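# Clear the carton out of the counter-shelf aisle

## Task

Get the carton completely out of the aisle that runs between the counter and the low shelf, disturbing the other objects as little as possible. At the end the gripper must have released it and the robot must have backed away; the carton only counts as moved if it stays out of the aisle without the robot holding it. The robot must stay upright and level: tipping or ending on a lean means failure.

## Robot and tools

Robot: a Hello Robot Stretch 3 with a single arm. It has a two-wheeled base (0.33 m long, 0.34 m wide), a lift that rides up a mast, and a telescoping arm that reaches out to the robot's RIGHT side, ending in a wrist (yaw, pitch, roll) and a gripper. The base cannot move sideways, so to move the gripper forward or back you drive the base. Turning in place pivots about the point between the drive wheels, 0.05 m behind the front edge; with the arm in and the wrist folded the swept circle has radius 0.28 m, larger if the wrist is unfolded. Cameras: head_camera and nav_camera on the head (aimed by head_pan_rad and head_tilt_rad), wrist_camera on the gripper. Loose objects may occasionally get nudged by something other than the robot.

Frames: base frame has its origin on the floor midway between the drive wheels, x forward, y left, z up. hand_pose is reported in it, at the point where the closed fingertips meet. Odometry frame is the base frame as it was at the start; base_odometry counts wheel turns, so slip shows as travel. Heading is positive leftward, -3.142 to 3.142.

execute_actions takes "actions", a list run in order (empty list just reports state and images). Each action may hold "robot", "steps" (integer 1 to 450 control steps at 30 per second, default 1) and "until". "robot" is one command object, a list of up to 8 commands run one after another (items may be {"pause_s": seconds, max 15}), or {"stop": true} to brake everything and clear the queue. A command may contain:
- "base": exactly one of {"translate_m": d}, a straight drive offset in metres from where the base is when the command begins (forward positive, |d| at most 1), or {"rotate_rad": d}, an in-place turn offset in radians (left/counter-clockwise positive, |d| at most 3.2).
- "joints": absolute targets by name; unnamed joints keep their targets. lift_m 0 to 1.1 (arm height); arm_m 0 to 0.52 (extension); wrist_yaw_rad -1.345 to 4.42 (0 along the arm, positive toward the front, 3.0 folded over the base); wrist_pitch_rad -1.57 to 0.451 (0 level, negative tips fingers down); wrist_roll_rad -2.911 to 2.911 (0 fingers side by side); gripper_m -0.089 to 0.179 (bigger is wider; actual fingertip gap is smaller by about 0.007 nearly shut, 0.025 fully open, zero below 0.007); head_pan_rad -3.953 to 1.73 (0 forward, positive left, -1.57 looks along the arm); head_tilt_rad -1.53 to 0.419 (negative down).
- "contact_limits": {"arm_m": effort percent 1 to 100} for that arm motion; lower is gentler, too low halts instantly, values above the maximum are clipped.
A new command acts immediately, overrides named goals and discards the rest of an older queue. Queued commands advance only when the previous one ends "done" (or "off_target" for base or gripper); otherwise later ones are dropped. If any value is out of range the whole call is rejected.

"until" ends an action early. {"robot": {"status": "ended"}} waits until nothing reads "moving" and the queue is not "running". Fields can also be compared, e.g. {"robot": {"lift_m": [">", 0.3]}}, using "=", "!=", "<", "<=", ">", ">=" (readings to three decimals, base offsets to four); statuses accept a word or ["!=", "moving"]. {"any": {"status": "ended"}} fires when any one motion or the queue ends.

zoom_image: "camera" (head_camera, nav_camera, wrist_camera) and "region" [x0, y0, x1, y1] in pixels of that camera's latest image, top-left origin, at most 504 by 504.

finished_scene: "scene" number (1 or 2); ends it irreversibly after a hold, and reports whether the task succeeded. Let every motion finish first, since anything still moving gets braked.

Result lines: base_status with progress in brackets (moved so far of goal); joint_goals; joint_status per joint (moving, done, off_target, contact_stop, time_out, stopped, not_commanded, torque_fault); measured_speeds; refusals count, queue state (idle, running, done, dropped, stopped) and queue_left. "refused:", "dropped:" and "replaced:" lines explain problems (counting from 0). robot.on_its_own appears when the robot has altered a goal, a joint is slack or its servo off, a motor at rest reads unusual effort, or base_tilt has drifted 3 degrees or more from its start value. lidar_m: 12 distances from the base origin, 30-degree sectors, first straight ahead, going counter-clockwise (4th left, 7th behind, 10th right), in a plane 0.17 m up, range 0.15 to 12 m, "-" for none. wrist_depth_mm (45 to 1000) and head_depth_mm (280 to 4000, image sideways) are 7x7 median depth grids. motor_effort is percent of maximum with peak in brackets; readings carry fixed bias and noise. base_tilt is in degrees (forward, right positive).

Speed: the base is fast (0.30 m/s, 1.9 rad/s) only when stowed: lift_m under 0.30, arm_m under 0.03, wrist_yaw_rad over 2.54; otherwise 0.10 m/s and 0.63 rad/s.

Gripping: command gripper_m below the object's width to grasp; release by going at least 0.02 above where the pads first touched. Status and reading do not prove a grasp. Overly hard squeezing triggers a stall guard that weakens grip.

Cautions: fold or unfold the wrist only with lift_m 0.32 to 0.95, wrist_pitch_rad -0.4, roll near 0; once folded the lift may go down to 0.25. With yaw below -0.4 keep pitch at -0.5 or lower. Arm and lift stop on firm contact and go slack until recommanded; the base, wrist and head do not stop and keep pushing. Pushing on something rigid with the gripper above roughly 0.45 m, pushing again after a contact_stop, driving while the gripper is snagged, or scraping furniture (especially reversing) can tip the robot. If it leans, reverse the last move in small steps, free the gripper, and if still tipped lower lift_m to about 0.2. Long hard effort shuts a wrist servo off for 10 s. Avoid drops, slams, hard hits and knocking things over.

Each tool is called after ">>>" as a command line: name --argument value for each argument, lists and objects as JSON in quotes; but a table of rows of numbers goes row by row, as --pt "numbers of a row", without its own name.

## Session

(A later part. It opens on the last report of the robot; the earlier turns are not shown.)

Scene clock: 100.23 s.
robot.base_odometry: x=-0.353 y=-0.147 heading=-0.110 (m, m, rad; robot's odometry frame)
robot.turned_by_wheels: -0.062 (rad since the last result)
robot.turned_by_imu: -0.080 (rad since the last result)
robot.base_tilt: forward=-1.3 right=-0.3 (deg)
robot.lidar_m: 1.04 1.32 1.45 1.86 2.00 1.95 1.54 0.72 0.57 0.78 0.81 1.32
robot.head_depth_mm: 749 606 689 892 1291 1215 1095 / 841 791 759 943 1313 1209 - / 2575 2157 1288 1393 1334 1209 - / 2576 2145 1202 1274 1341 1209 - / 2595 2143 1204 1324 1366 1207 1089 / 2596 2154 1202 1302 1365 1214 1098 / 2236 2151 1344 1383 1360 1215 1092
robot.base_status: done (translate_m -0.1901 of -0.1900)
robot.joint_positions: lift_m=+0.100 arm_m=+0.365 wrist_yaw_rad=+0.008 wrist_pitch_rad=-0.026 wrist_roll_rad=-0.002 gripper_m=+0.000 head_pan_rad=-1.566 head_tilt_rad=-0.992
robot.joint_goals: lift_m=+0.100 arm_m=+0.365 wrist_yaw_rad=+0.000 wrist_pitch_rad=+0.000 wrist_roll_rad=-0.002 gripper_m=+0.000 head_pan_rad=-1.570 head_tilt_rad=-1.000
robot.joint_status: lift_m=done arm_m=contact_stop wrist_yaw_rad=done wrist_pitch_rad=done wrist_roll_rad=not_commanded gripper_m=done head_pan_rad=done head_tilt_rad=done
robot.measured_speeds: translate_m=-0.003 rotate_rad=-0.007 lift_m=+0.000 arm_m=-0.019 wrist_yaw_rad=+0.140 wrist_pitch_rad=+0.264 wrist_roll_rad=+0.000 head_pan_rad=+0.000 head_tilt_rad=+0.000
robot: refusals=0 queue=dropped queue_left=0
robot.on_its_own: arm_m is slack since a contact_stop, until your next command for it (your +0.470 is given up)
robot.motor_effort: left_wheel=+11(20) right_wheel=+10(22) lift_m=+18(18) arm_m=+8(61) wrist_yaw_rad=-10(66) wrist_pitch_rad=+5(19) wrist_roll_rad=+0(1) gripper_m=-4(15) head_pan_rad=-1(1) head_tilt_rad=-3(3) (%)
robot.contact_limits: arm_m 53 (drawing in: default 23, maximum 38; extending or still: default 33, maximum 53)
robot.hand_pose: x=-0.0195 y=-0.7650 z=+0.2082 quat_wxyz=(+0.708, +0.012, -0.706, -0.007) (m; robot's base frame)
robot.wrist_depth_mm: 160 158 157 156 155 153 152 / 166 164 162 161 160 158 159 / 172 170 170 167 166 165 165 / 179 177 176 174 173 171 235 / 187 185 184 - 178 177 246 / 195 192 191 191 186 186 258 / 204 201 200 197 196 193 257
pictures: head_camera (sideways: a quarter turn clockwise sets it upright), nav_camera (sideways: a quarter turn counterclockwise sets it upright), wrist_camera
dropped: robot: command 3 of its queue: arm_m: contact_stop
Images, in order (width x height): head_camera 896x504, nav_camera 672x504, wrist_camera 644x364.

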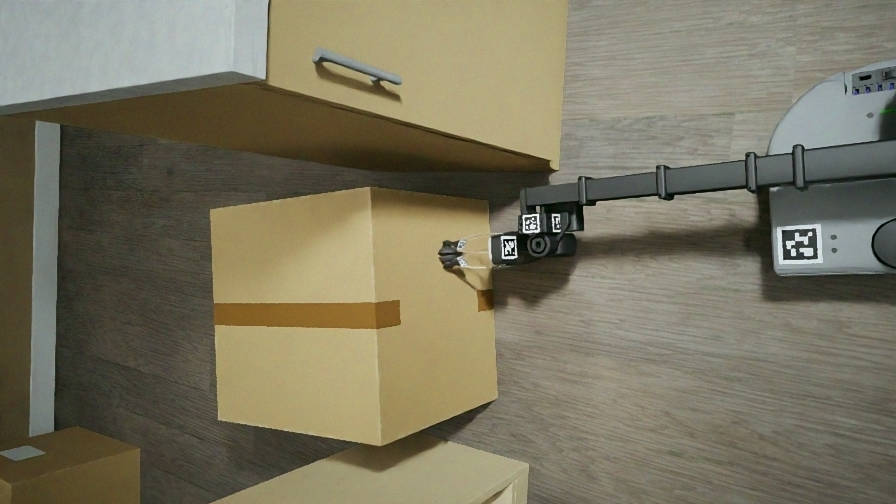

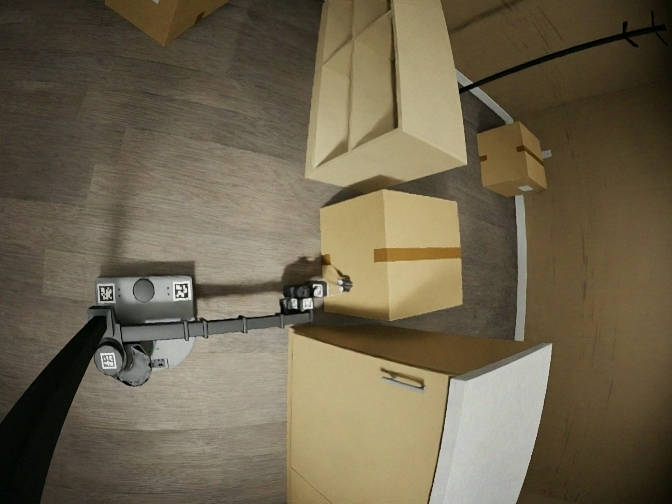

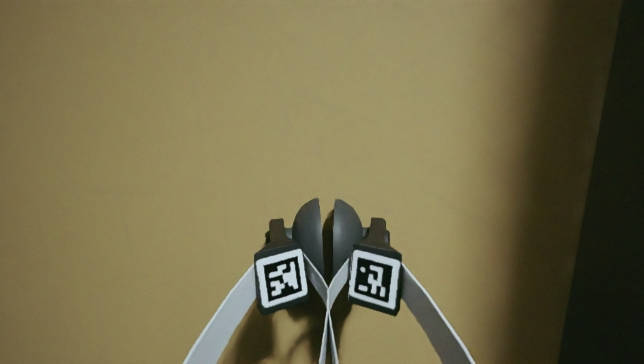

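>>> execute_actions --actions '[{"robot":{"joints":{"arm_m":0.47},"contact_limits":{"arm_m":65}},"steps":200,"until":{"robot":{"status":"ended"}}},{"robot":{"joints":{"arm_m":0.47},"contact_limits":{"arm_m":65}},"steps":200,"until":{"robot":{"status":"ended"}}},{"robot":{"joints":{"arm_m":0.47},"contact_limits":{"arm_m":65}},"steps":200,"until":{"robot":{"status":"ended"}}},{"robot":{"joints":{"arm_m":0.47},"contact_limits":{"arm_m":65}},"steps":200,"until":{"robot":{"status":"ended"}}}]'

Scene clock: 108.10 s.
robot.base_odometry: x=-0.353 y=-0.147 heading=-0.110 (m, m, rad; robot's odometry frame)
robot.turned_by_wheels: +0.000 (rad since the last result)
robot.turned_by_imu: -0.008 (rad since the last result)
robot.base_tilt: forward=-1.3 right=-0.3 (deg)
robot.lidar_m: 1.05 1.31 1.45 1.86 2.00 1.95 1.57 0.72 0.57 0.78 0.84 1.32
robot.head_depth_mm: 750 607 691 898 1292 1206 1093 / 809 756 747 916 1310 1212 - / 2605 2146 1265 1383 1337 1211 - / 2571 2082 1233 1440 1365 1213 - / 2594 2135 1210 1408 1367 1220 1097 / 2626 2147 1234 1467 1362 1216 1096 / 2205 2151 1465 1397 1367 1215 1094
robot.base_status: done (translate_m -0.1900 of -0.1900)
robot.joint_positions: lift_m=+0.100 arm_m=+0.467 wrist_yaw_rad=-0.096 wrist_pitch_rad=-0.026 wrist_roll_rad=-0.002 gripper_m=+0.000 head_pan_rad=-1.566 head_tilt_rad=-0.993
robot.joint_goals: lift_m=+0.100 arm_m=+0.470 wrist_yaw_rad=-0.076 wrist_pitch_rad=+0.000 wrist_roll_rad=-0.002 gripper_m=+0.000 head_pan_rad=-1.570 head_tilt_rad=-1.000
robot.joint_status: lift_m=done arm_m=done wrist_yaw_rad=done wrist_pitch_rad=done wrist_roll_rad=not_commanded gripper_m=done head_pan_rad=done head_tilt_rad=done
robot.measured_speeds: translate_m=+0.000 rotate_rad=+0.000 lift_m=+0.000 arm_m=+0.000 wrist_yaw_rad=+0.000 wrist_pitch_rad=+0.000 wrist_roll_rad=+0.000 head_pan_rad=+0.000 head_tilt_rad=+0.000
robot: refusals=0 queue=done queue_left=0
robot.on_its_own: wrist_yaw_rad is held at -0.076, not at your +0.000, by its stall guard, which is not easing now; arm_m is at rest, and its effort (+35) is outside its rest range (-14 to +14); wrist_yaw_rad is at rest, and its effort (+17) is outside its rest range (-12 to +12)
robot.motor_effort: left_wheel=-5(19) right_wheel=+2(18) lift_m=+17(18) arm_m=+35(55) wrist_yaw_rad=+17(52) wrist_pitch_rad=+13(16) wrist_roll_rad=+0(0) gripper_m=-7(11) head_pan_rad=-2(2) head_tilt_rad=-2(2) (%)
robot.contact_limits: arm_m 53 (drawing in: default 23, maximum 38; extending or still: default 33, maximum 53)
robot.hand_pose: x=-0.0459 y=-0.8663 z=+0.2080 quat_wxyz=(+0.707, -0.024, -0.706, -0.044) (m; robot's base frame)
robot.wrist_depth_mm: 123 129 138 148 160 174 206 / 127 133 143 154 166 182 214 / 131 138 147 159 173 189 226 / 135 143 153 166 180 200 228 / 139 147 158 171 192 208 228 / 143 152 163 - - 219 228 / 149 158 169 186 206 235 228
pictures: head_camera (sideways: a quarter turn clockwise sets it upright), nav_camera (sideways: a quarter turn counterclockwise sets it upright), wrist_camera
Images, in order (width x height): head_camera 896x504, nav_camera 672x504, wrist_camera 644x364.

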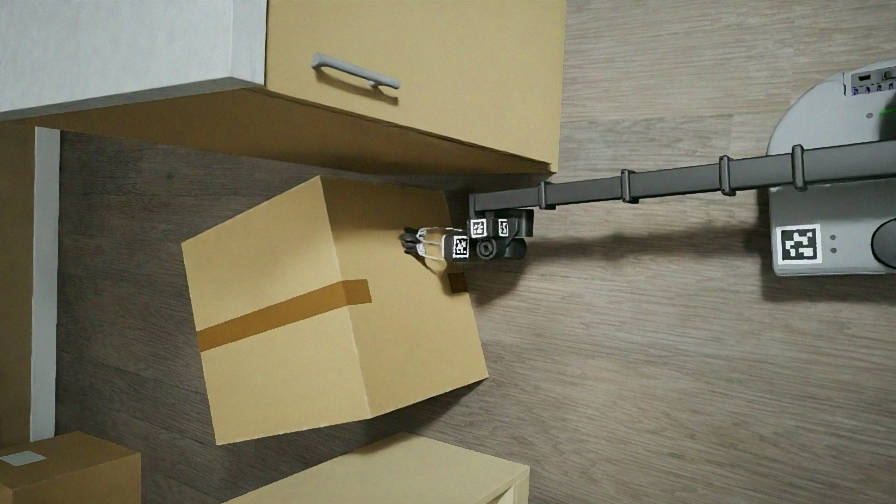

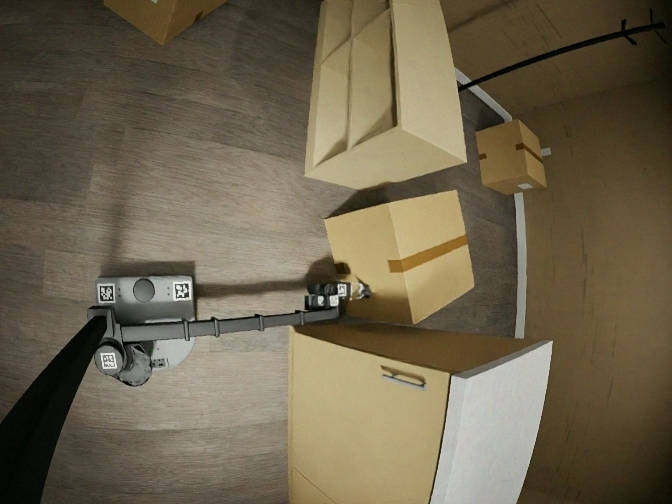

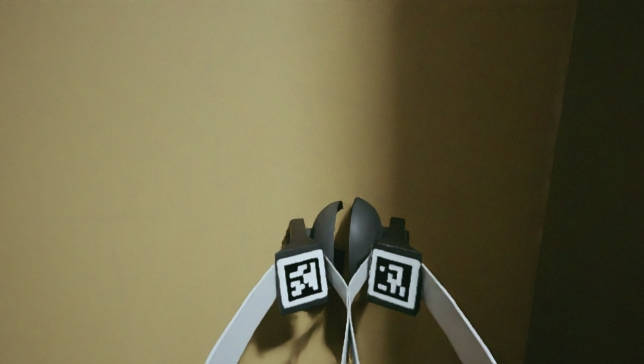

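>>> execute_actions --actions '[{"robot":[{"joints":{"arm_m":0,"wrist_yaw_rad":0}},{"base":{"translate_m":0.1}},{"base":{"rotate_rad":-1.3}},{"base":{"translate_m":0.37}},{"base":{"rotate_rad":1.34}}],"steps":450,"until":{"robot":{"status":"ended"}}},{"steps":450,"until":{"robot":{"status":"ended"}}}]'

Scene clock: 129.50 s.
robot.base_odometry: x=-0.194 y=-0.524 heading=-0.070 (m, m, rad; robot's odometry frame)
robot.turned_by_wheels: +0.040 (rad since the last result)
robot.turned_by_imu: +0.040 (rad since the last result)
robot.base_tilt: forward=-1.3 right=-0.3 (deg)
robot.lidar_m: 1.01 0.93 2.21 1.75 2.39 2.20 0.56 0.42 0.50 0.45 0.44 0.96
robot.head_depth_mm: 2332 2152 1809 1075 1171 1174 1088 / 2380 2161 1229 1029 1262 1211 - / 2386 2146 1201 1032 1162 1212 - / 2423 2150 1205 1033 1063 1226 - / 2434 2151 1809 1429 1342 1216 1098 / 1959 2103 1791 1020 1080 1197 1095 / 1902 2041 1820 824 859 1195 1099
robot.base_status: done (rotate_rad +1.3399 of +1.3400)
robot.joint_positions: lift_m=+0.100 arm_m=+0.001 wrist_yaw_rad=+0.000 wrist_pitch_rad=-0.021 wrist_roll_rad=-0.002 gripper_m=+0.000 head_pan_rad=-1.566 head_tilt_rad=-0.993
robot.joint_goals: lift_m=+0.100 arm_m=+0.000 wrist_yaw_rad=+0.000 wrist_pitch_rad=+0.000 wrist_roll_rad=-0.002 gripper_m=+0.000 head_pan_rad=-1.570 head_tilt_rad=-1.000
robot.joint_status: lift_m=done arm_m=done wrist_yaw_rad=done wrist_pitch_rad=done wrist_roll_rad=not_commanded gripper_m=done head_pan_rad=done head_tilt_rad=done
robot.measured_speeds: translate_m=+0.000 rotate_rad=+0.000 lift_m=+0.000 arm_m=+0.000 wrist_yaw_rad=+0.000 wrist_pitch_rad=+0.000 wrist_roll_rad=+0.000 head_pan_rad=+0.000 head_tilt_rad=+0.000
robot: refusals=0 queue=done queue_left=0
robot.motor_effort: left_wheel=-2(19) right_wheel=+1(21) lift_m=+18(18) arm_m=-4(36) wrist_yaw_rad=+0(53) wrist_pitch_rad=+11(13) wrist_roll_rad=+0(0) gripper_m=-2(8) head_pan_rad=-1(1) head_tilt_rad=-1(2) (%)
robot.hand_pose: x=-0.0215 y=-0.4014 z=+0.2093 quat_wxyz=(+0.708, +0.008, -0.706, -0.008) (m; robot's base frame)
robot.wrist_depth_mm: 315 417 190 196 205 213 223 / 316 421 196 204 213 222 233 / 315 424 204 211 220 230 242 / 316 427 211 220 230 241 252 / 318 429 221 - 241 250 263 / 320 431 229 - 251 263 277 / 321 402 241 249 258 278 290
pictures: head_camera (sideways: a quarter turn clockwise sets it upright), nav_camera (sideways: a quarter turn counterclockwise sets it upright), wrist_camera
Images, in order (width x height): head_camera 896x504, nav_camera 672x504, wrist_camera 644x364.

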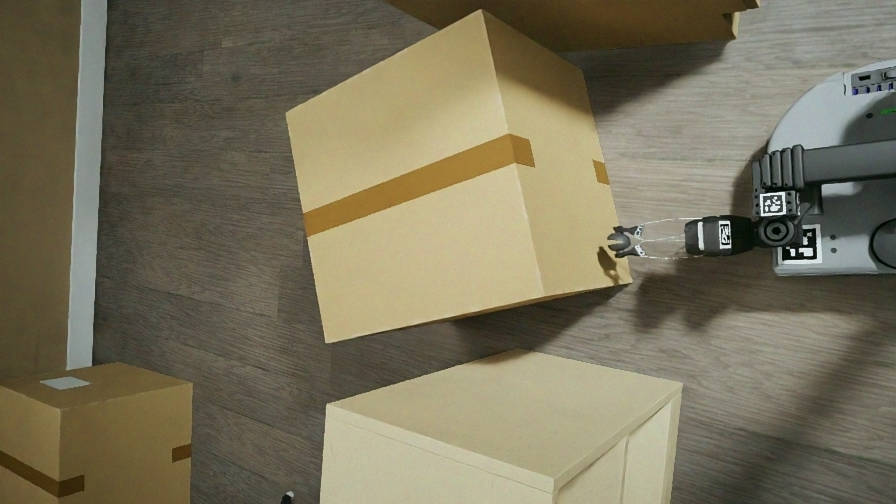

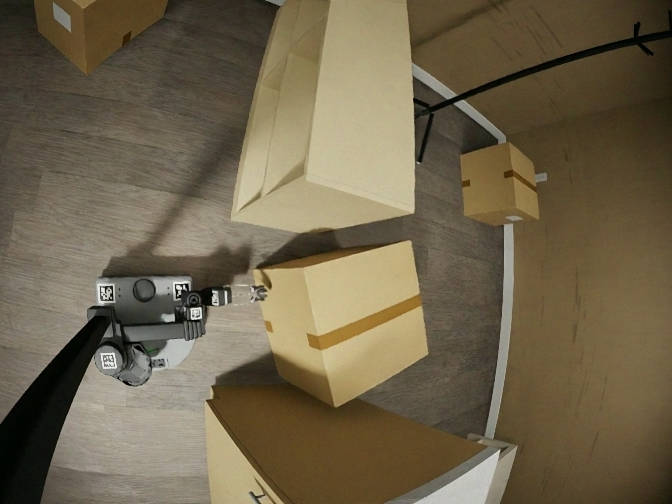

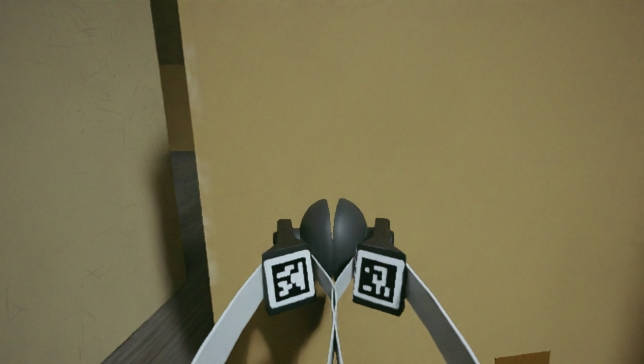

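>>> execute_actions --actions '[{"robot":{"joints":{"arm_m":0.19},"contact_limits":{"arm_m":65}},"steps":200,"until":{"robot":{"status":"ended"}}},{"robot":{"joints":{"arm_m":0.19},"contact_limits":{"arm_m":65}},"steps":200,"until":{"robot":{"status":"ended"}}},{"robot":{"joints":{"arm_m":0.19},"contact_limits":{"arm_m":65}},"steps":200,"until":{"robot":{"status":"ended"}}},{"robot":{"joints":{"arm_m":0.06,"wrist_yaw_rad":0}},"steps":200,"until":{"robot":{"status":"ended"}}}]'

Scene clock: 137.37 s.
robot.base_odometry: x=-0.194 y=-0.524 heading=-0.070 (m, m, rad; robot's odometry frame)
robot.turned_by_wheels: +0.000 (rad since the last result)
robot.turned_by_imu: -0.005 (rad since the last result)
robot.base_tilt: forward=-1.3 right=-0.3 (deg)
robot.lidar_m: 1.01 0.93 2.21 1.75 2.39 2.20 0.57 0.42 0.59 0.59 0.44 0.97
robot.head_depth_mm: 2346 2137 1789 1200 1233 1170 1084 / 2402 2133 1202 1049 1298 1208 - / 2407 2164 1199 1063 1307 1229 - / 2420 2133 1198 1072 1318 1192 - / 2426 2160 1711 1100 1342 1215 1094 / 1995 2100 1814 1024 1088 1195 1099 / 1901 2054 1812 826 864 1201 1094
robot.base_status: done (rotate_rad +1.3400 of +1.3400)
robot.joint_positions: lift_m=+0.100 arm_m=+0.060 wrist_yaw_rad=+0.001 wrist_pitch_rad=-0.022 wrist_roll_rad=-0.001 gripper_m=+0.000 head_pan_rad=-1.566 head_tilt_rad=-0.993
robot.joint_goals: lift_m=+0.100 arm_m=+0.060 wrist_yaw_rad=+0.000 wrist_pitch_rad=+0.000 wrist_roll_rad=-0.001 gripper_m=+0.000 head_pan_rad=-1.570 head_tilt_rad=-1.000
robot.joint_status: lift_m=done arm_m=done wrist_yaw_rad=done wrist_pitch_rad=done wrist_roll_rad=not_commanded gripper_m=done head_pan_rad=done head_tilt_rad=done
robot.measured_speeds: translate_m=+0.000 rotate_rad=+0.000 lift_m=+0.000 arm_m=+0.000 wrist_yaw_rad=+0.000 wrist_pitch_rad=+0.000 wrist_roll_rad=+0.000 head_pan_rad=+0.000 head_tilt_rad=+0.000
robot: refusals=0 queue=done queue_left=0
robot.motor_effort: left_wheel=+1(18) right_wheel=+0(22) lift_m=+18(18) arm_m=-4(60) wrist_yaw_rad=-1(100) wrist_pitch_rad=+11(16) wrist_roll_rad=+0(1) gripper_m=-2(16) head_pan_rad=-2(2) head_tilt_rad=-2(1) (%)
robot.hand_pose: x=-0.0213 y=-0.4610 z=+0.2092 quat_wxyz=(+0.708, +0.008, -0.706, -0.008) (m; robot's base frame)
robot.wrist_depth_mm: 308 355 269 258 251 244 237 / 309 375 278 268 261 254 246 / 310 376 291 279 268 259 254 / 311 398 300 291 279 270 262 / 310 400 312 - 288 280 270 / 312 421 325 - 297 292 281 / 312 400 338 327 317 305 294
pictures: head_camera (sideways: a quarter turn clockwise sets it upright), nav_camera (sideways: a quarter turn counterclockwise sets it upright), wrist_camera
replaced: robot.arm_m: its motion had ended contact_stop
Images, in order (width x height): head_camera 896x504, nav_camera 672x504, wrist_camera 644x364.

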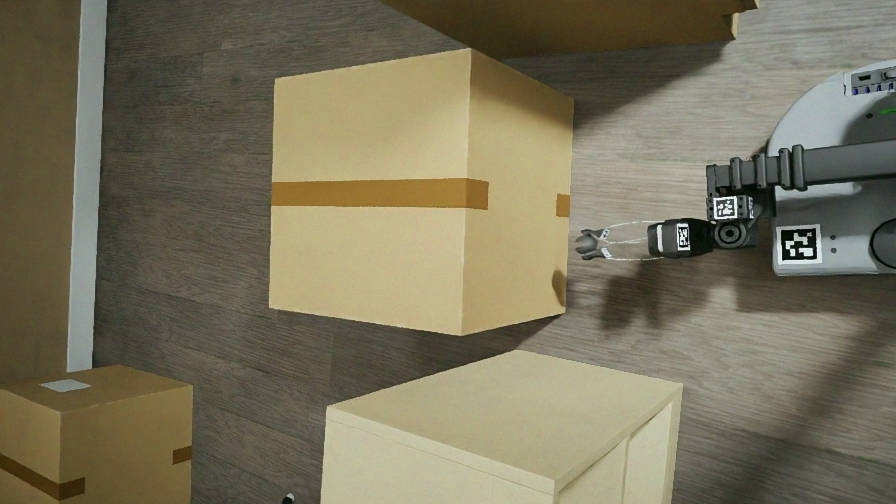

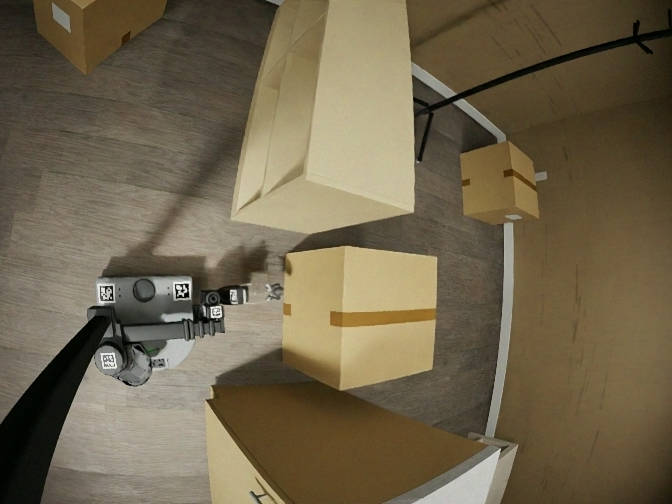

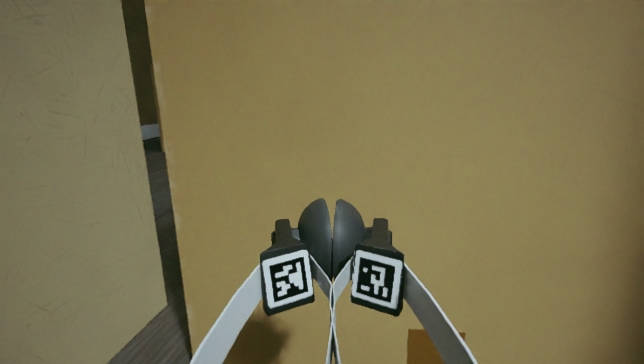

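>>> execute_actions --actions '[{"robot":[{"base":{"rotate_rad":-0.05}},{"base":{"translate_m":-0.17},"joints":{"arm_m":0.1}},{"joints":{"arm_m":0.3},"contact_limits":{"arm_m":65}}],"steps":300,"until":{"robot":{"status":"ended"}}},{"robot":{"joints":{"arm_m":0.3},"contact_limits":{"arm_m":65}},"steps":200,"until":{"robot":{"status":"ended"}}},{"robot":{"joints":{"arm_m":0.3},"contact_limits":{"arm_m":65}},"steps":200,"until":{"robot":{"status":"ended"}}},{"robot":{"joints":{"arm_m":0.3},"contact_limits":{"arm_m":65}},"steps":200,"until":{"robot":{"status":"ended"}}},{"robot":[{"joints":{"arm_m":0.13,"wrist_yaw_rad":0}},{"base":{"translate_m":0.22}}],"steps":300,"until":{"robot":{"status":"ended"}}}]'

Scene clock: 154.80 s.
robot.base_odometry: x=-0.144 y=-0.530 heading=-0.120 (m, m, rad; robot's odometry frame)
robot.turned_by_wheels: -0.050 (rad since the last result)
robot.turned_by_imu: -0.082 (rad since the last result)
robot.base_tilt: forward=-1.3 right=-0.3 (deg)
robot.lidar_m: 1.06 0.89 2.24 1.75 2.32 2.28 0.70 0.46 0.61 0.62 0.41 0.92
robot.head_depth_mm: 2401 2122 1790 1229 1245 1169 1089 / 2406 2137 1202 1240 1352 1209 - / 2414 2156 1202 1139 1360 1227 - / 2408 2152 1203 1098 1335 1191 - / 2429 2149 1258 1481 1361 1205 1095 / 2375 2085 1791 1036 1042 1173 1094 / 1885 2028 1809 812 812 1182 1091
robot.base_status: done (translate_m +0.2200 of +0.2200)
robot.joint_positions: lift_m=+0.100 arm_m=+0.130 wrist_yaw_rad=-0.001 wrist_pitch_rad=-0.021 wrist_roll_rad=-0.002 gripper_m=+0.000 head_pan_rad=-1.567 head_tilt_rad=-0.993
robot.joint_goals: lift_m=+0.100 arm_m=+0.130 wrist_yaw_rad=+0.000 wrist_pitch_rad=+0.000 wrist_roll_rad=-0.002 gripper_m=+0.000 head_pan_rad=-1.570 head_tilt_rad=-1.000
robot.joint_status: lift_m=done arm_m=done wrist_yaw_rad=done wrist_pitch_rad=done wrist_roll_rad=not_commanded gripper_m=done head_pan_rad=done head_tilt_rad=done
robot.measured_speeds: translate_m=+0.000 rotate_rad=+0.000 lift_m=+0.000 arm_m=+0.000 wrist_yaw_rad=+0.000 wrist_pitch_rad=+0.000 wrist_roll_rad=+0.000 head_pan_rad=+0.000 head_tilt_rad=+0.000
robot: refusals=0 queue=done queue_left=0
robot.motor_effort: left_wheel=+2(17) right_wheel=-2(20) lift_m=+18(19) arm_m=-4(61) wrist_yaw_rad=+0(62) wrist_pitch_rad=+11(18) wrist_roll_rad=+0(0) gripper_m=-2(11) head_pan_rad=-2(3) head_tilt_rad=-1(2) (%)
robot.hand_pose: x=-0.0216 y=-0.5310 z=+0.2092 quat_wxyz=(+0.708, +0.008, -0.706, -0.008) (m; robot's base frame)
robot.wrist_depth_mm: - - 226 237 251 270 290 / 302 - 235 243 260 280 301 / 305 - 244 252 269 292 316 / 305 - 936 262 280 306 331 / 302 748 638 - 297 318 347 / 304 535 531 - 312 334 367 / 305 400 377 295 319 353 377
pictures: head_camera (sideways: a quarter turn clockwise sets it upright), nav_camera (sideways: a quarter turn counterclockwise sets it upright), wrist_camera
replaced: robot.arm_m: its motion had ended contact_stop
Images, in order (width x height): head_camera 896x504, nav_camera 672x504, wrist_camera 644x364.

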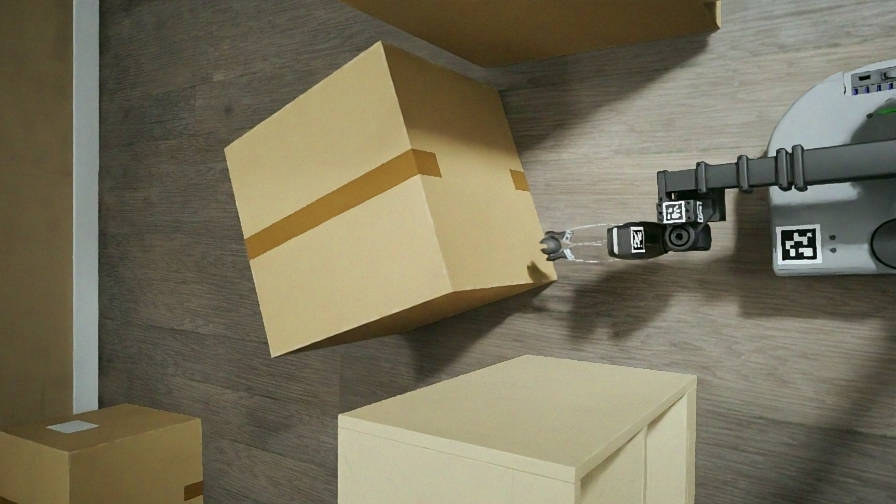

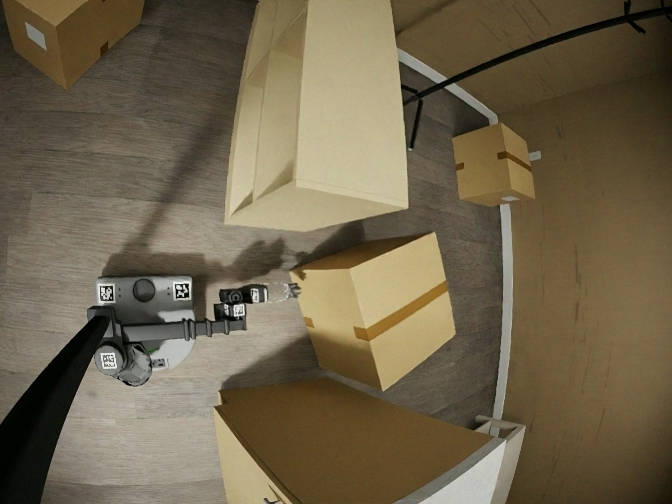

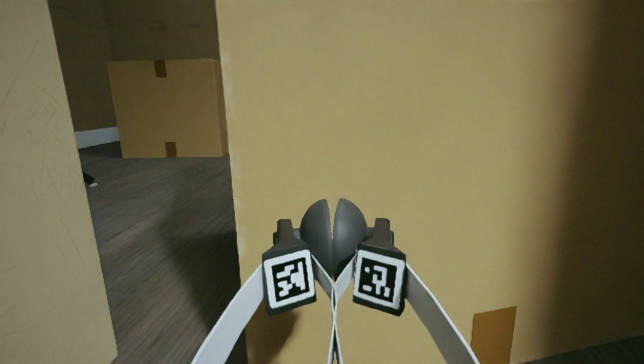

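>>> execute_actions --actions '[{"robot":[{"base":{"translate_m":-0.05}},{"base":{"rotate_rad":0.1}},{"joints":{"arm_m":0.42},"contact_limits":{"arm_m":65}}],"steps":300,"until":{"robot":{"status":"ended"}}},{"robot":{"joints":{"arm_m":0.42},"contact_limits":{"arm_m":65}},"steps":200,"until":{"robot":{"status":"ended"}}},{"robot":{"joints":{"arm_m":0.42},"contact_limits":{"arm_m":65}},"steps":200,"until":{"robot":{"status":"ended"}}},{"robot":[{"joints":{"arm_m":0.25,"wrist_yaw_rad":0}},{"base":{"translate_m":-0.15}}],"steps":300,"until":{"robot":{"status":"ended"}}}]'

Scene clock: 170.03 s.
robot.base_odometry: x=-0.344 y=-0.521 heading=-0.020 (m, m, rad; robot's odometry frame)
robot.turned_by_wheels: +0.100 (rad since the last result)
robot.turned_by_imu: +0.125 (rad since the last result)
robot.base_tilt: forward=-1.3 right=-0.3 (deg)
robot.lidar_m: 1.10 1.07 1.80 2.22 2.03 2.04 0.44 0.29 0.38 0.73 0.55 0.54
robot.head_depth_mm: 2308 2145 1718 869 793 757 1075 / 2320 2134 1746 1557 1291 1153 - / 2342 2172 1203 1275 1388 1216 - / 2401 2158 1201 1276 1391 1207 - / 2417 2144 1202 1367 1361 1211 1094 / 2099 2115 1769 1500 1344 1212 1098 / 1916 2076 1806 1035 1094 1203 1094
robot.base_status: done (translate_m -0.1500 of -0.1500)
robot.joint_positions: lift_m=+0.100 arm_m=+0.250 wrist_yaw_rad=+0.000 wrist_pitch_rad=-0.022 wrist_roll_rad=-0.001 gripper_m=+0.000 head_pan_rad=-1.567 head_tilt_rad=-0.993
robot.joint_goals: lift_m=+0.100 arm_m=+0.250 wrist_yaw_rad=+0.000 wrist_pitch_rad=+0.000 wrist_roll_rad=-0.001 gripper_m=+0.000 head_pan_rad=-1.570 head_tilt_rad=-1.000
robot.joint_status: lift_m=done arm_m=done wrist_yaw_rad=done wrist_pitch_rad=done wrist_roll_rad=not_commanded gripper_m=done head_pan_rad=done head_tilt_rad=done
robot.measured_speeds: translate_m=+0.000 rotate_rad=+0.000 lift_m=+0.000 arm_m=+0.000 wrist_yaw_rad=+0.000 wrist_pitch_rad=+0.000 wrist_roll_rad=+0.000 head_pan_rad=+0.000 head_tilt_rad=+0.000
robot: refusals=0 queue=done queue_left=0
robot.motor_effort: left_wheel=+0(29) right_wheel=+0(31) lift_m=+18(18) arm_m=-4(59) wrist_yaw_rad=+0(98) wrist_pitch_rad=+11(16) wrist_roll_rad=+0(1) gripper_m=-3(16) head_pan_rad=-1(1) head_tilt_rad=-2(2) (%)
robot.hand_pose: x=-0.0213 y=-0.6510 z=+0.2092 quat_wxyz=(+0.708, +0.008, -0.706, -0.008) (m; robot's base frame)
robot.wrist_depth_mm: 326 293 267 244 226 210 196 / - 308 279 254 234 216 202 / - 321 292 264 242 224 209 / - 337 304 275 252 230 217 / 742 357 317 - 257 241 226 / 540 375 339 - 264 248 236 / 418 385 343 314 288 257 369
pictures: head_camera (sideways: a quarter turn clockwise sets it upright), nav_camera (sideways: a quarter turn counterclockwise sets it upright), wrist_camera
Images, in order (width x height): head_camera 896x504, nav_camera 672x504, wrist_camera 644x364.

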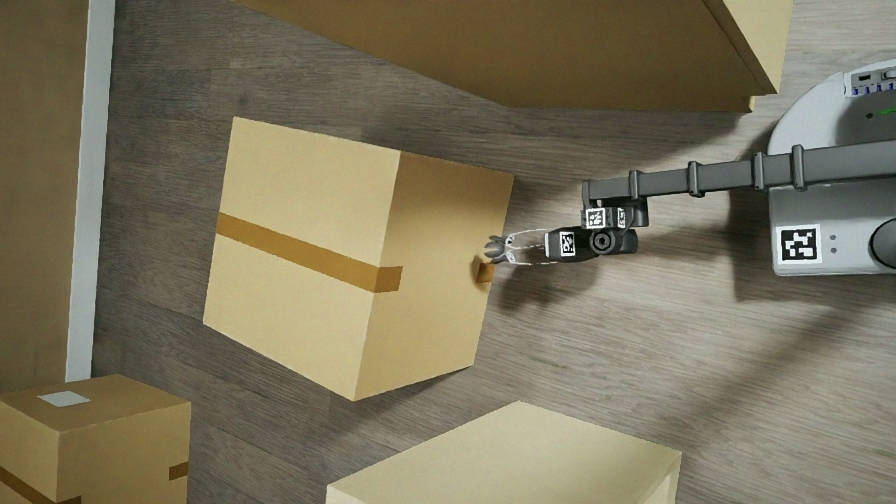

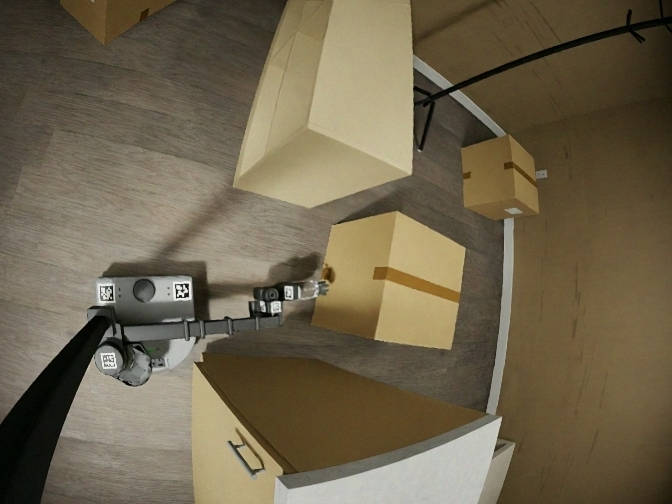

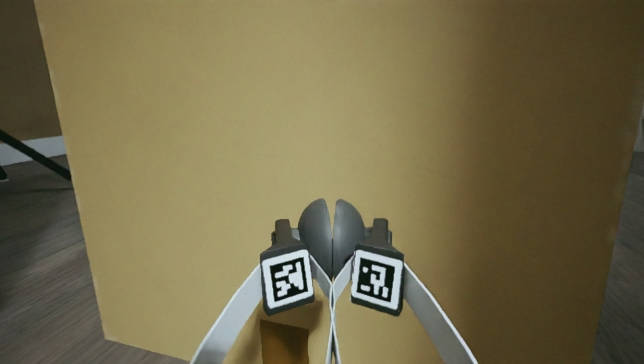

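Rotate right to aim near the right corner, then push.

>>> execute_actions --actions '[{"robot":[{"base":{"rotate_rad":-0.16}},{"joints":{"arm_m":0.46},"contact_limits":{"arm_m":65}}],"steps":300,"until":{"robot":{"status":"ended"}}},{"robot":{"joints":{"arm_m":0.46},"contact_limits":{"arm_m":65}},"steps":200,"until":{"robot":{"status":"ended"}}},{"robot":{"joints":{"arm_m":0.46},"contact_limits":{"arm_m":65}},"steps":200,"until":{"robot":{"status":"ended"}}},{"robot":{"joints":{"arm_m":0.25,"wrist_yaw_rad":0}},"steps":300,"until":{"robot":{"status":"ended"}}}]'

Scene clock: 179.73 s.
robot.base_odometry: x=-0.344 y=-0.521 heading=-0.180 (m, m, rad; robot's odometry frame)
robot.turned_by_wheels: -0.160 (rad since the last result)
robot.turned_by_imu: -0.191 (rad since the last result)
robot.base_tilt: forward=-1.3 right=-0.3 (deg)
robot.lidar_m: 1.12 1.08 2.31 1.80 2.31 2.09 0.74 0.28 0.29 0.84 0.65 0.54
robot.head_depth_mm: 2254 623 566 577 590 742 1092 / 2335 802 821 844 875 957 - / 2414 2129 1803 1516 1358 1208 - / 2376 2149 1231 1459 1390 1212 - / 2367 2154 1204 1400 1364 1216 1097 / 2375 2168 1209 1342 1370 1211 1096 / 2332 2160 1726 1568 1317 1197 1097
robot.base_status: done (rotate_rad -0.1600 of -0.1600)
robot.joint_positions: lift_m=+0.100 arm_m=+0.250 wrist_yaw_rad=+0.000 wrist_pitch_rad=-0.021 wrist_roll_rad=-0.002 gripper_m=+0.000 head_pan_rad=-1.567 head_tilt_rad=-0.993
robot.joint_goals: lift_m=+0.100 arm_m=+0.250 wrist_yaw_rad=+0.000 wrist_pitch_rad=+0.000 wrist_roll_rad=-0.002 gripper_m=+0.000 head_pan_rad=-1.570 head_tilt_rad=-1.000
robot.joint_status: lift_m=done arm_m=done wrist_yaw_rad=done wrist_pitch_rad=done wrist_roll_rad=not_commanded gripper_m=done head_pan_rad=done head_tilt_rad=done
robot.measured_speeds: translate_m=+0.000 rotate_rad=+0.000 lift_m=+0.000 arm_m=+0.000 wrist_yaw_rad=+0.000 wrist_pitch_rad=+0.000 wrist_roll_rad=+0.000 head_pan_rad=+0.000 head_tilt_rad=+0.000
robot: refusals=0 queue=done queue_left=0
robot.motor_effort: left_wheel=+1(23) right_wheel=-1(24) lift_m=+19(19) arm_m=-3(60) wrist_yaw_rad=+1(62) wrist_pitch_rad=+11(16) wrist_roll_rad=+0(0) gripper_m=-3(11) head_pan_rad=-1(1) head_tilt_rad=-2(2) (%)
robot.hand_pose: x=-0.0216 y=-0.6510 z=+0.2093 quat_wxyz=(+0.708, +0.008, -0.706, -0.008) (m; robot's base frame)
robot.wrist_depth_mm: 297 312 322 336 350 - - / 309 320 334 347 364 - 249 / 319 329 343 362 377 - 251 / 330 340 357 376 402 - 251 / 339 353 372 - 616 697 251 / 352 367 382 - 513 501 253 / 365 381 395 407 404 402 253
pictures: head_camera (sideways: a quarter turn clockwise sets it upright), nav_camera (sideways: a quarter turn counterclockwise sets it upright), wrist_camera
Images, in order (width x height): head_camera 896x504, nav_camera 672x504, wrist_camera 644x364.

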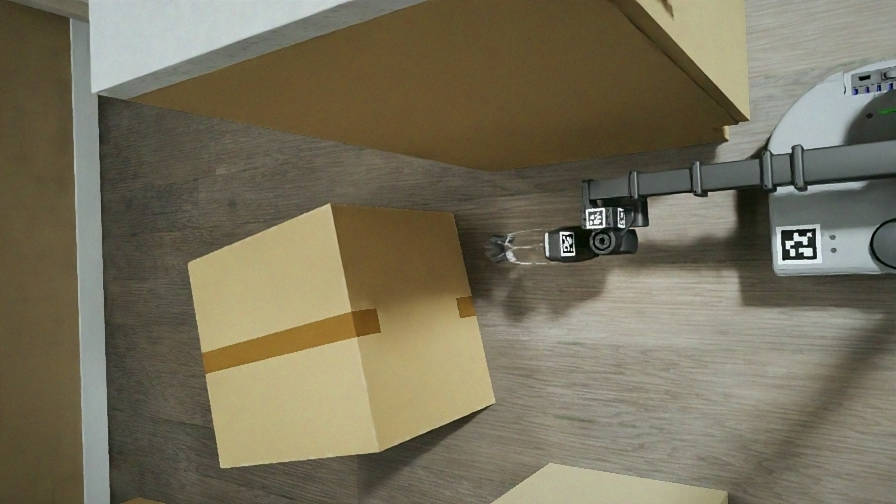

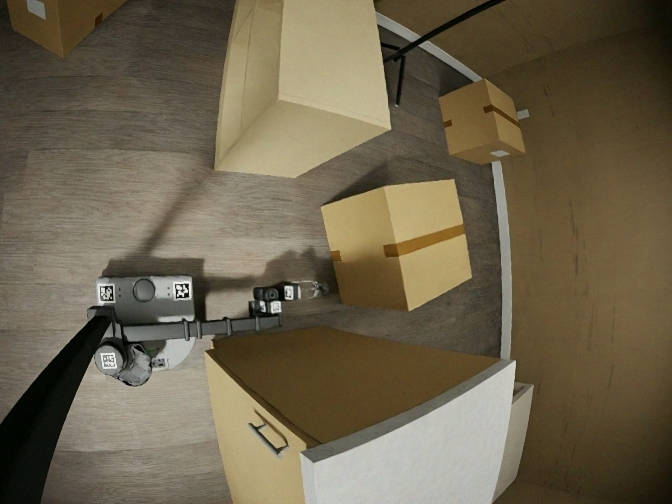

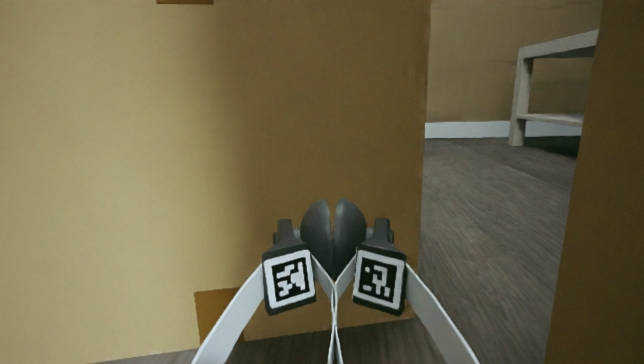

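>>> execute_actions --actions '[{"robot":[{"base":{"translate_m":0.17}},{"base":{"rotate_rad":0.15}},{"joints":{"arm_m":0.46},"contact_limits":{"arm_m":65}}],"steps":300,"until":{"robot":{"status":"ended"}}},{"robot":{"joints":{"arm_m":0.46},"contact_limits":{"arm_m":65}},"steps":200,"until":{"robot":{"status":"ended"}}},{"robot":{"joints":{"arm_m":0.46},"contact_limits":{"arm_m":65}},"steps":200,"until":{"robot":{"status":"ended"}}},{"robot":{"joints":{"arm_m":0.15,"wrist_yaw_rad":0}},"steps":300,"until":{"robot":{"status":"ended"}}}]'

Scene clock: 195.13 s.
robot.base_odometry: x=-0.177 y=-0.551 heading=-0.030 (m, m, rad; robot's odometry frame)
robot.turned_by_wheels: +0.150 (rad since the last result)
robot.turned_by_imu: +0.146 (rad since the last result)
robot.base_tilt: forward=-1.3 right=-0.3 (deg)
robot.lidar_m: 1.03 0.93 2.23 1.79 2.43 2.22 0.48 0.42 0.63 0.86 0.41 0.94
robot.head_depth_mm: 2308 2148 1798 1538 1288 1174 1088 / 2328 2079 1228 1466 1357 1212 - / 2359 1430 1230 1461 1358 1196 - / 2383 1434 1229 1459 1363 1194 - / 2424 2148 1769 1519 1341 1217 1094 / 1923 2074 1798 962 1014 1178 1094 / 1868 2060 1803 807 767 1182 1091
robot.base_status: done (rotate_rad +0.1500 of +0.1500)
robot.joint_positions: lift_m=+0.100 arm_m=+0.150 wrist_yaw_rad=+0.000 wrist_pitch_rad=-0.021 wrist_roll_rad=-0.002 gripper_m=+0.000 head_pan_rad=-1.567 head_tilt_rad=-0.993
robot.joint_goals: lift_m=+0.100 arm_m=+0.150 wrist_yaw_rad=+0.000 wrist_pitch_rad=+0.000 wrist_roll_rad=-0.002 gripper_m=+0.000 head_pan_rad=-1.570 head_tilt_rad=-1.000
robot.joint_status: lift_m=done arm_m=done wrist_yaw_rad=done wrist_pitch_rad=done wrist_roll_rad=not_commanded gripper_m=done head_pan_rad=done head_tilt_rad=done
robot.measured_speeds: translate_m=+0.000 rotate_rad=+0.000 lift_m=+0.000 arm_m=+0.000 wrist_yaw_rad=+0.000 wrist_pitch_rad=+0.000 wrist_roll_rad=+0.000 head_pan_rad=+0.000 head_tilt_rad=+0.000
robot: refusals=0 queue=done queue_left=0
robot.motor_effort: left_wheel=+0(20) right_wheel=+1(19) lift_m=+19(18) arm_m=-3(55) wrist_yaw_rad=-1(59) wrist_pitch_rad=+10(16) wrist_roll_rad=+0(1) gripper_m=-3(11) head_pan_rad=-2(2) head_tilt_rad=-3(3) (%)
robot.hand_pose: x=-0.0214 y=-0.5510 z=+0.2093 quat_wxyz=(+0.708, +0.008, -0.706, -0.008) (m; robot's base frame)
robot.wrist_depth_mm: 274 - - 442 423 409 398 / 274 - - 448 443 427 417 / 278 - - 468 458 438 430 / 278 - - 489 470 457 446 / 277 738 726 - 493 474 468 / 279 526 527 - 499 484 482 / 281 398 418 409 405 402 398
pictures: head_camera (sideways: a quarter turn clockwise sets it upright), nav_camera (sideways: a quarter turn counterclockwise sets it upright), wrist_camera
Images, in order (width x height): head_camera 896x504, nav_camera 672x504, wrist_camera 644x364.

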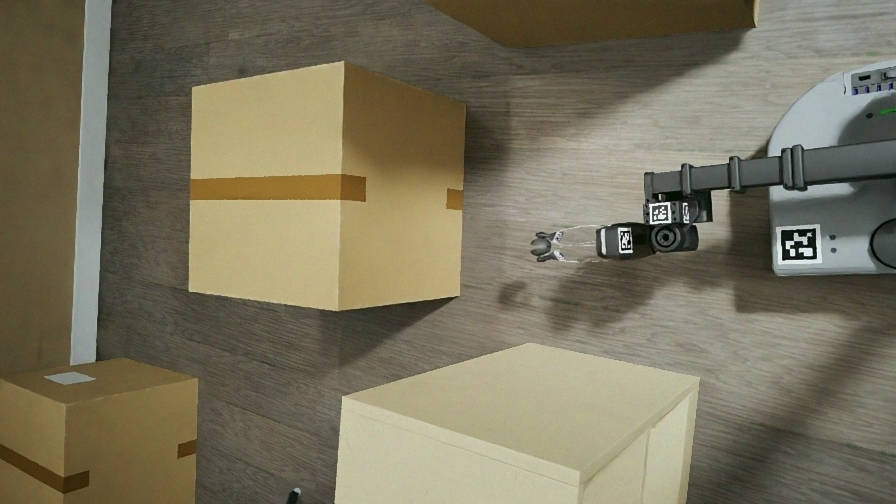

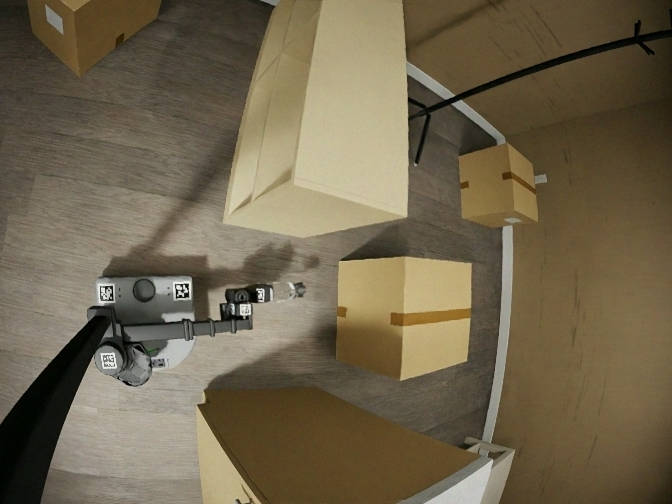

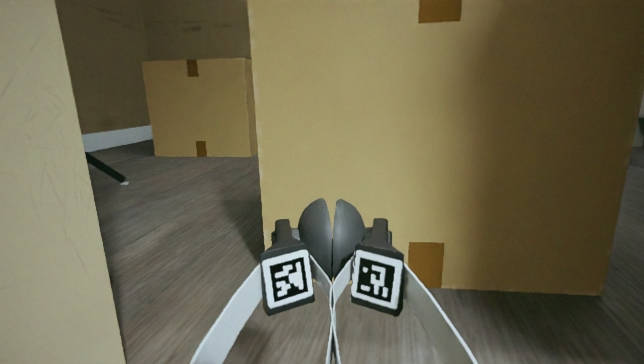

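The carton is about 0.1 m past the end of the aisle.

>>> finished_scene --scene 2

The scene is finished: the task was done.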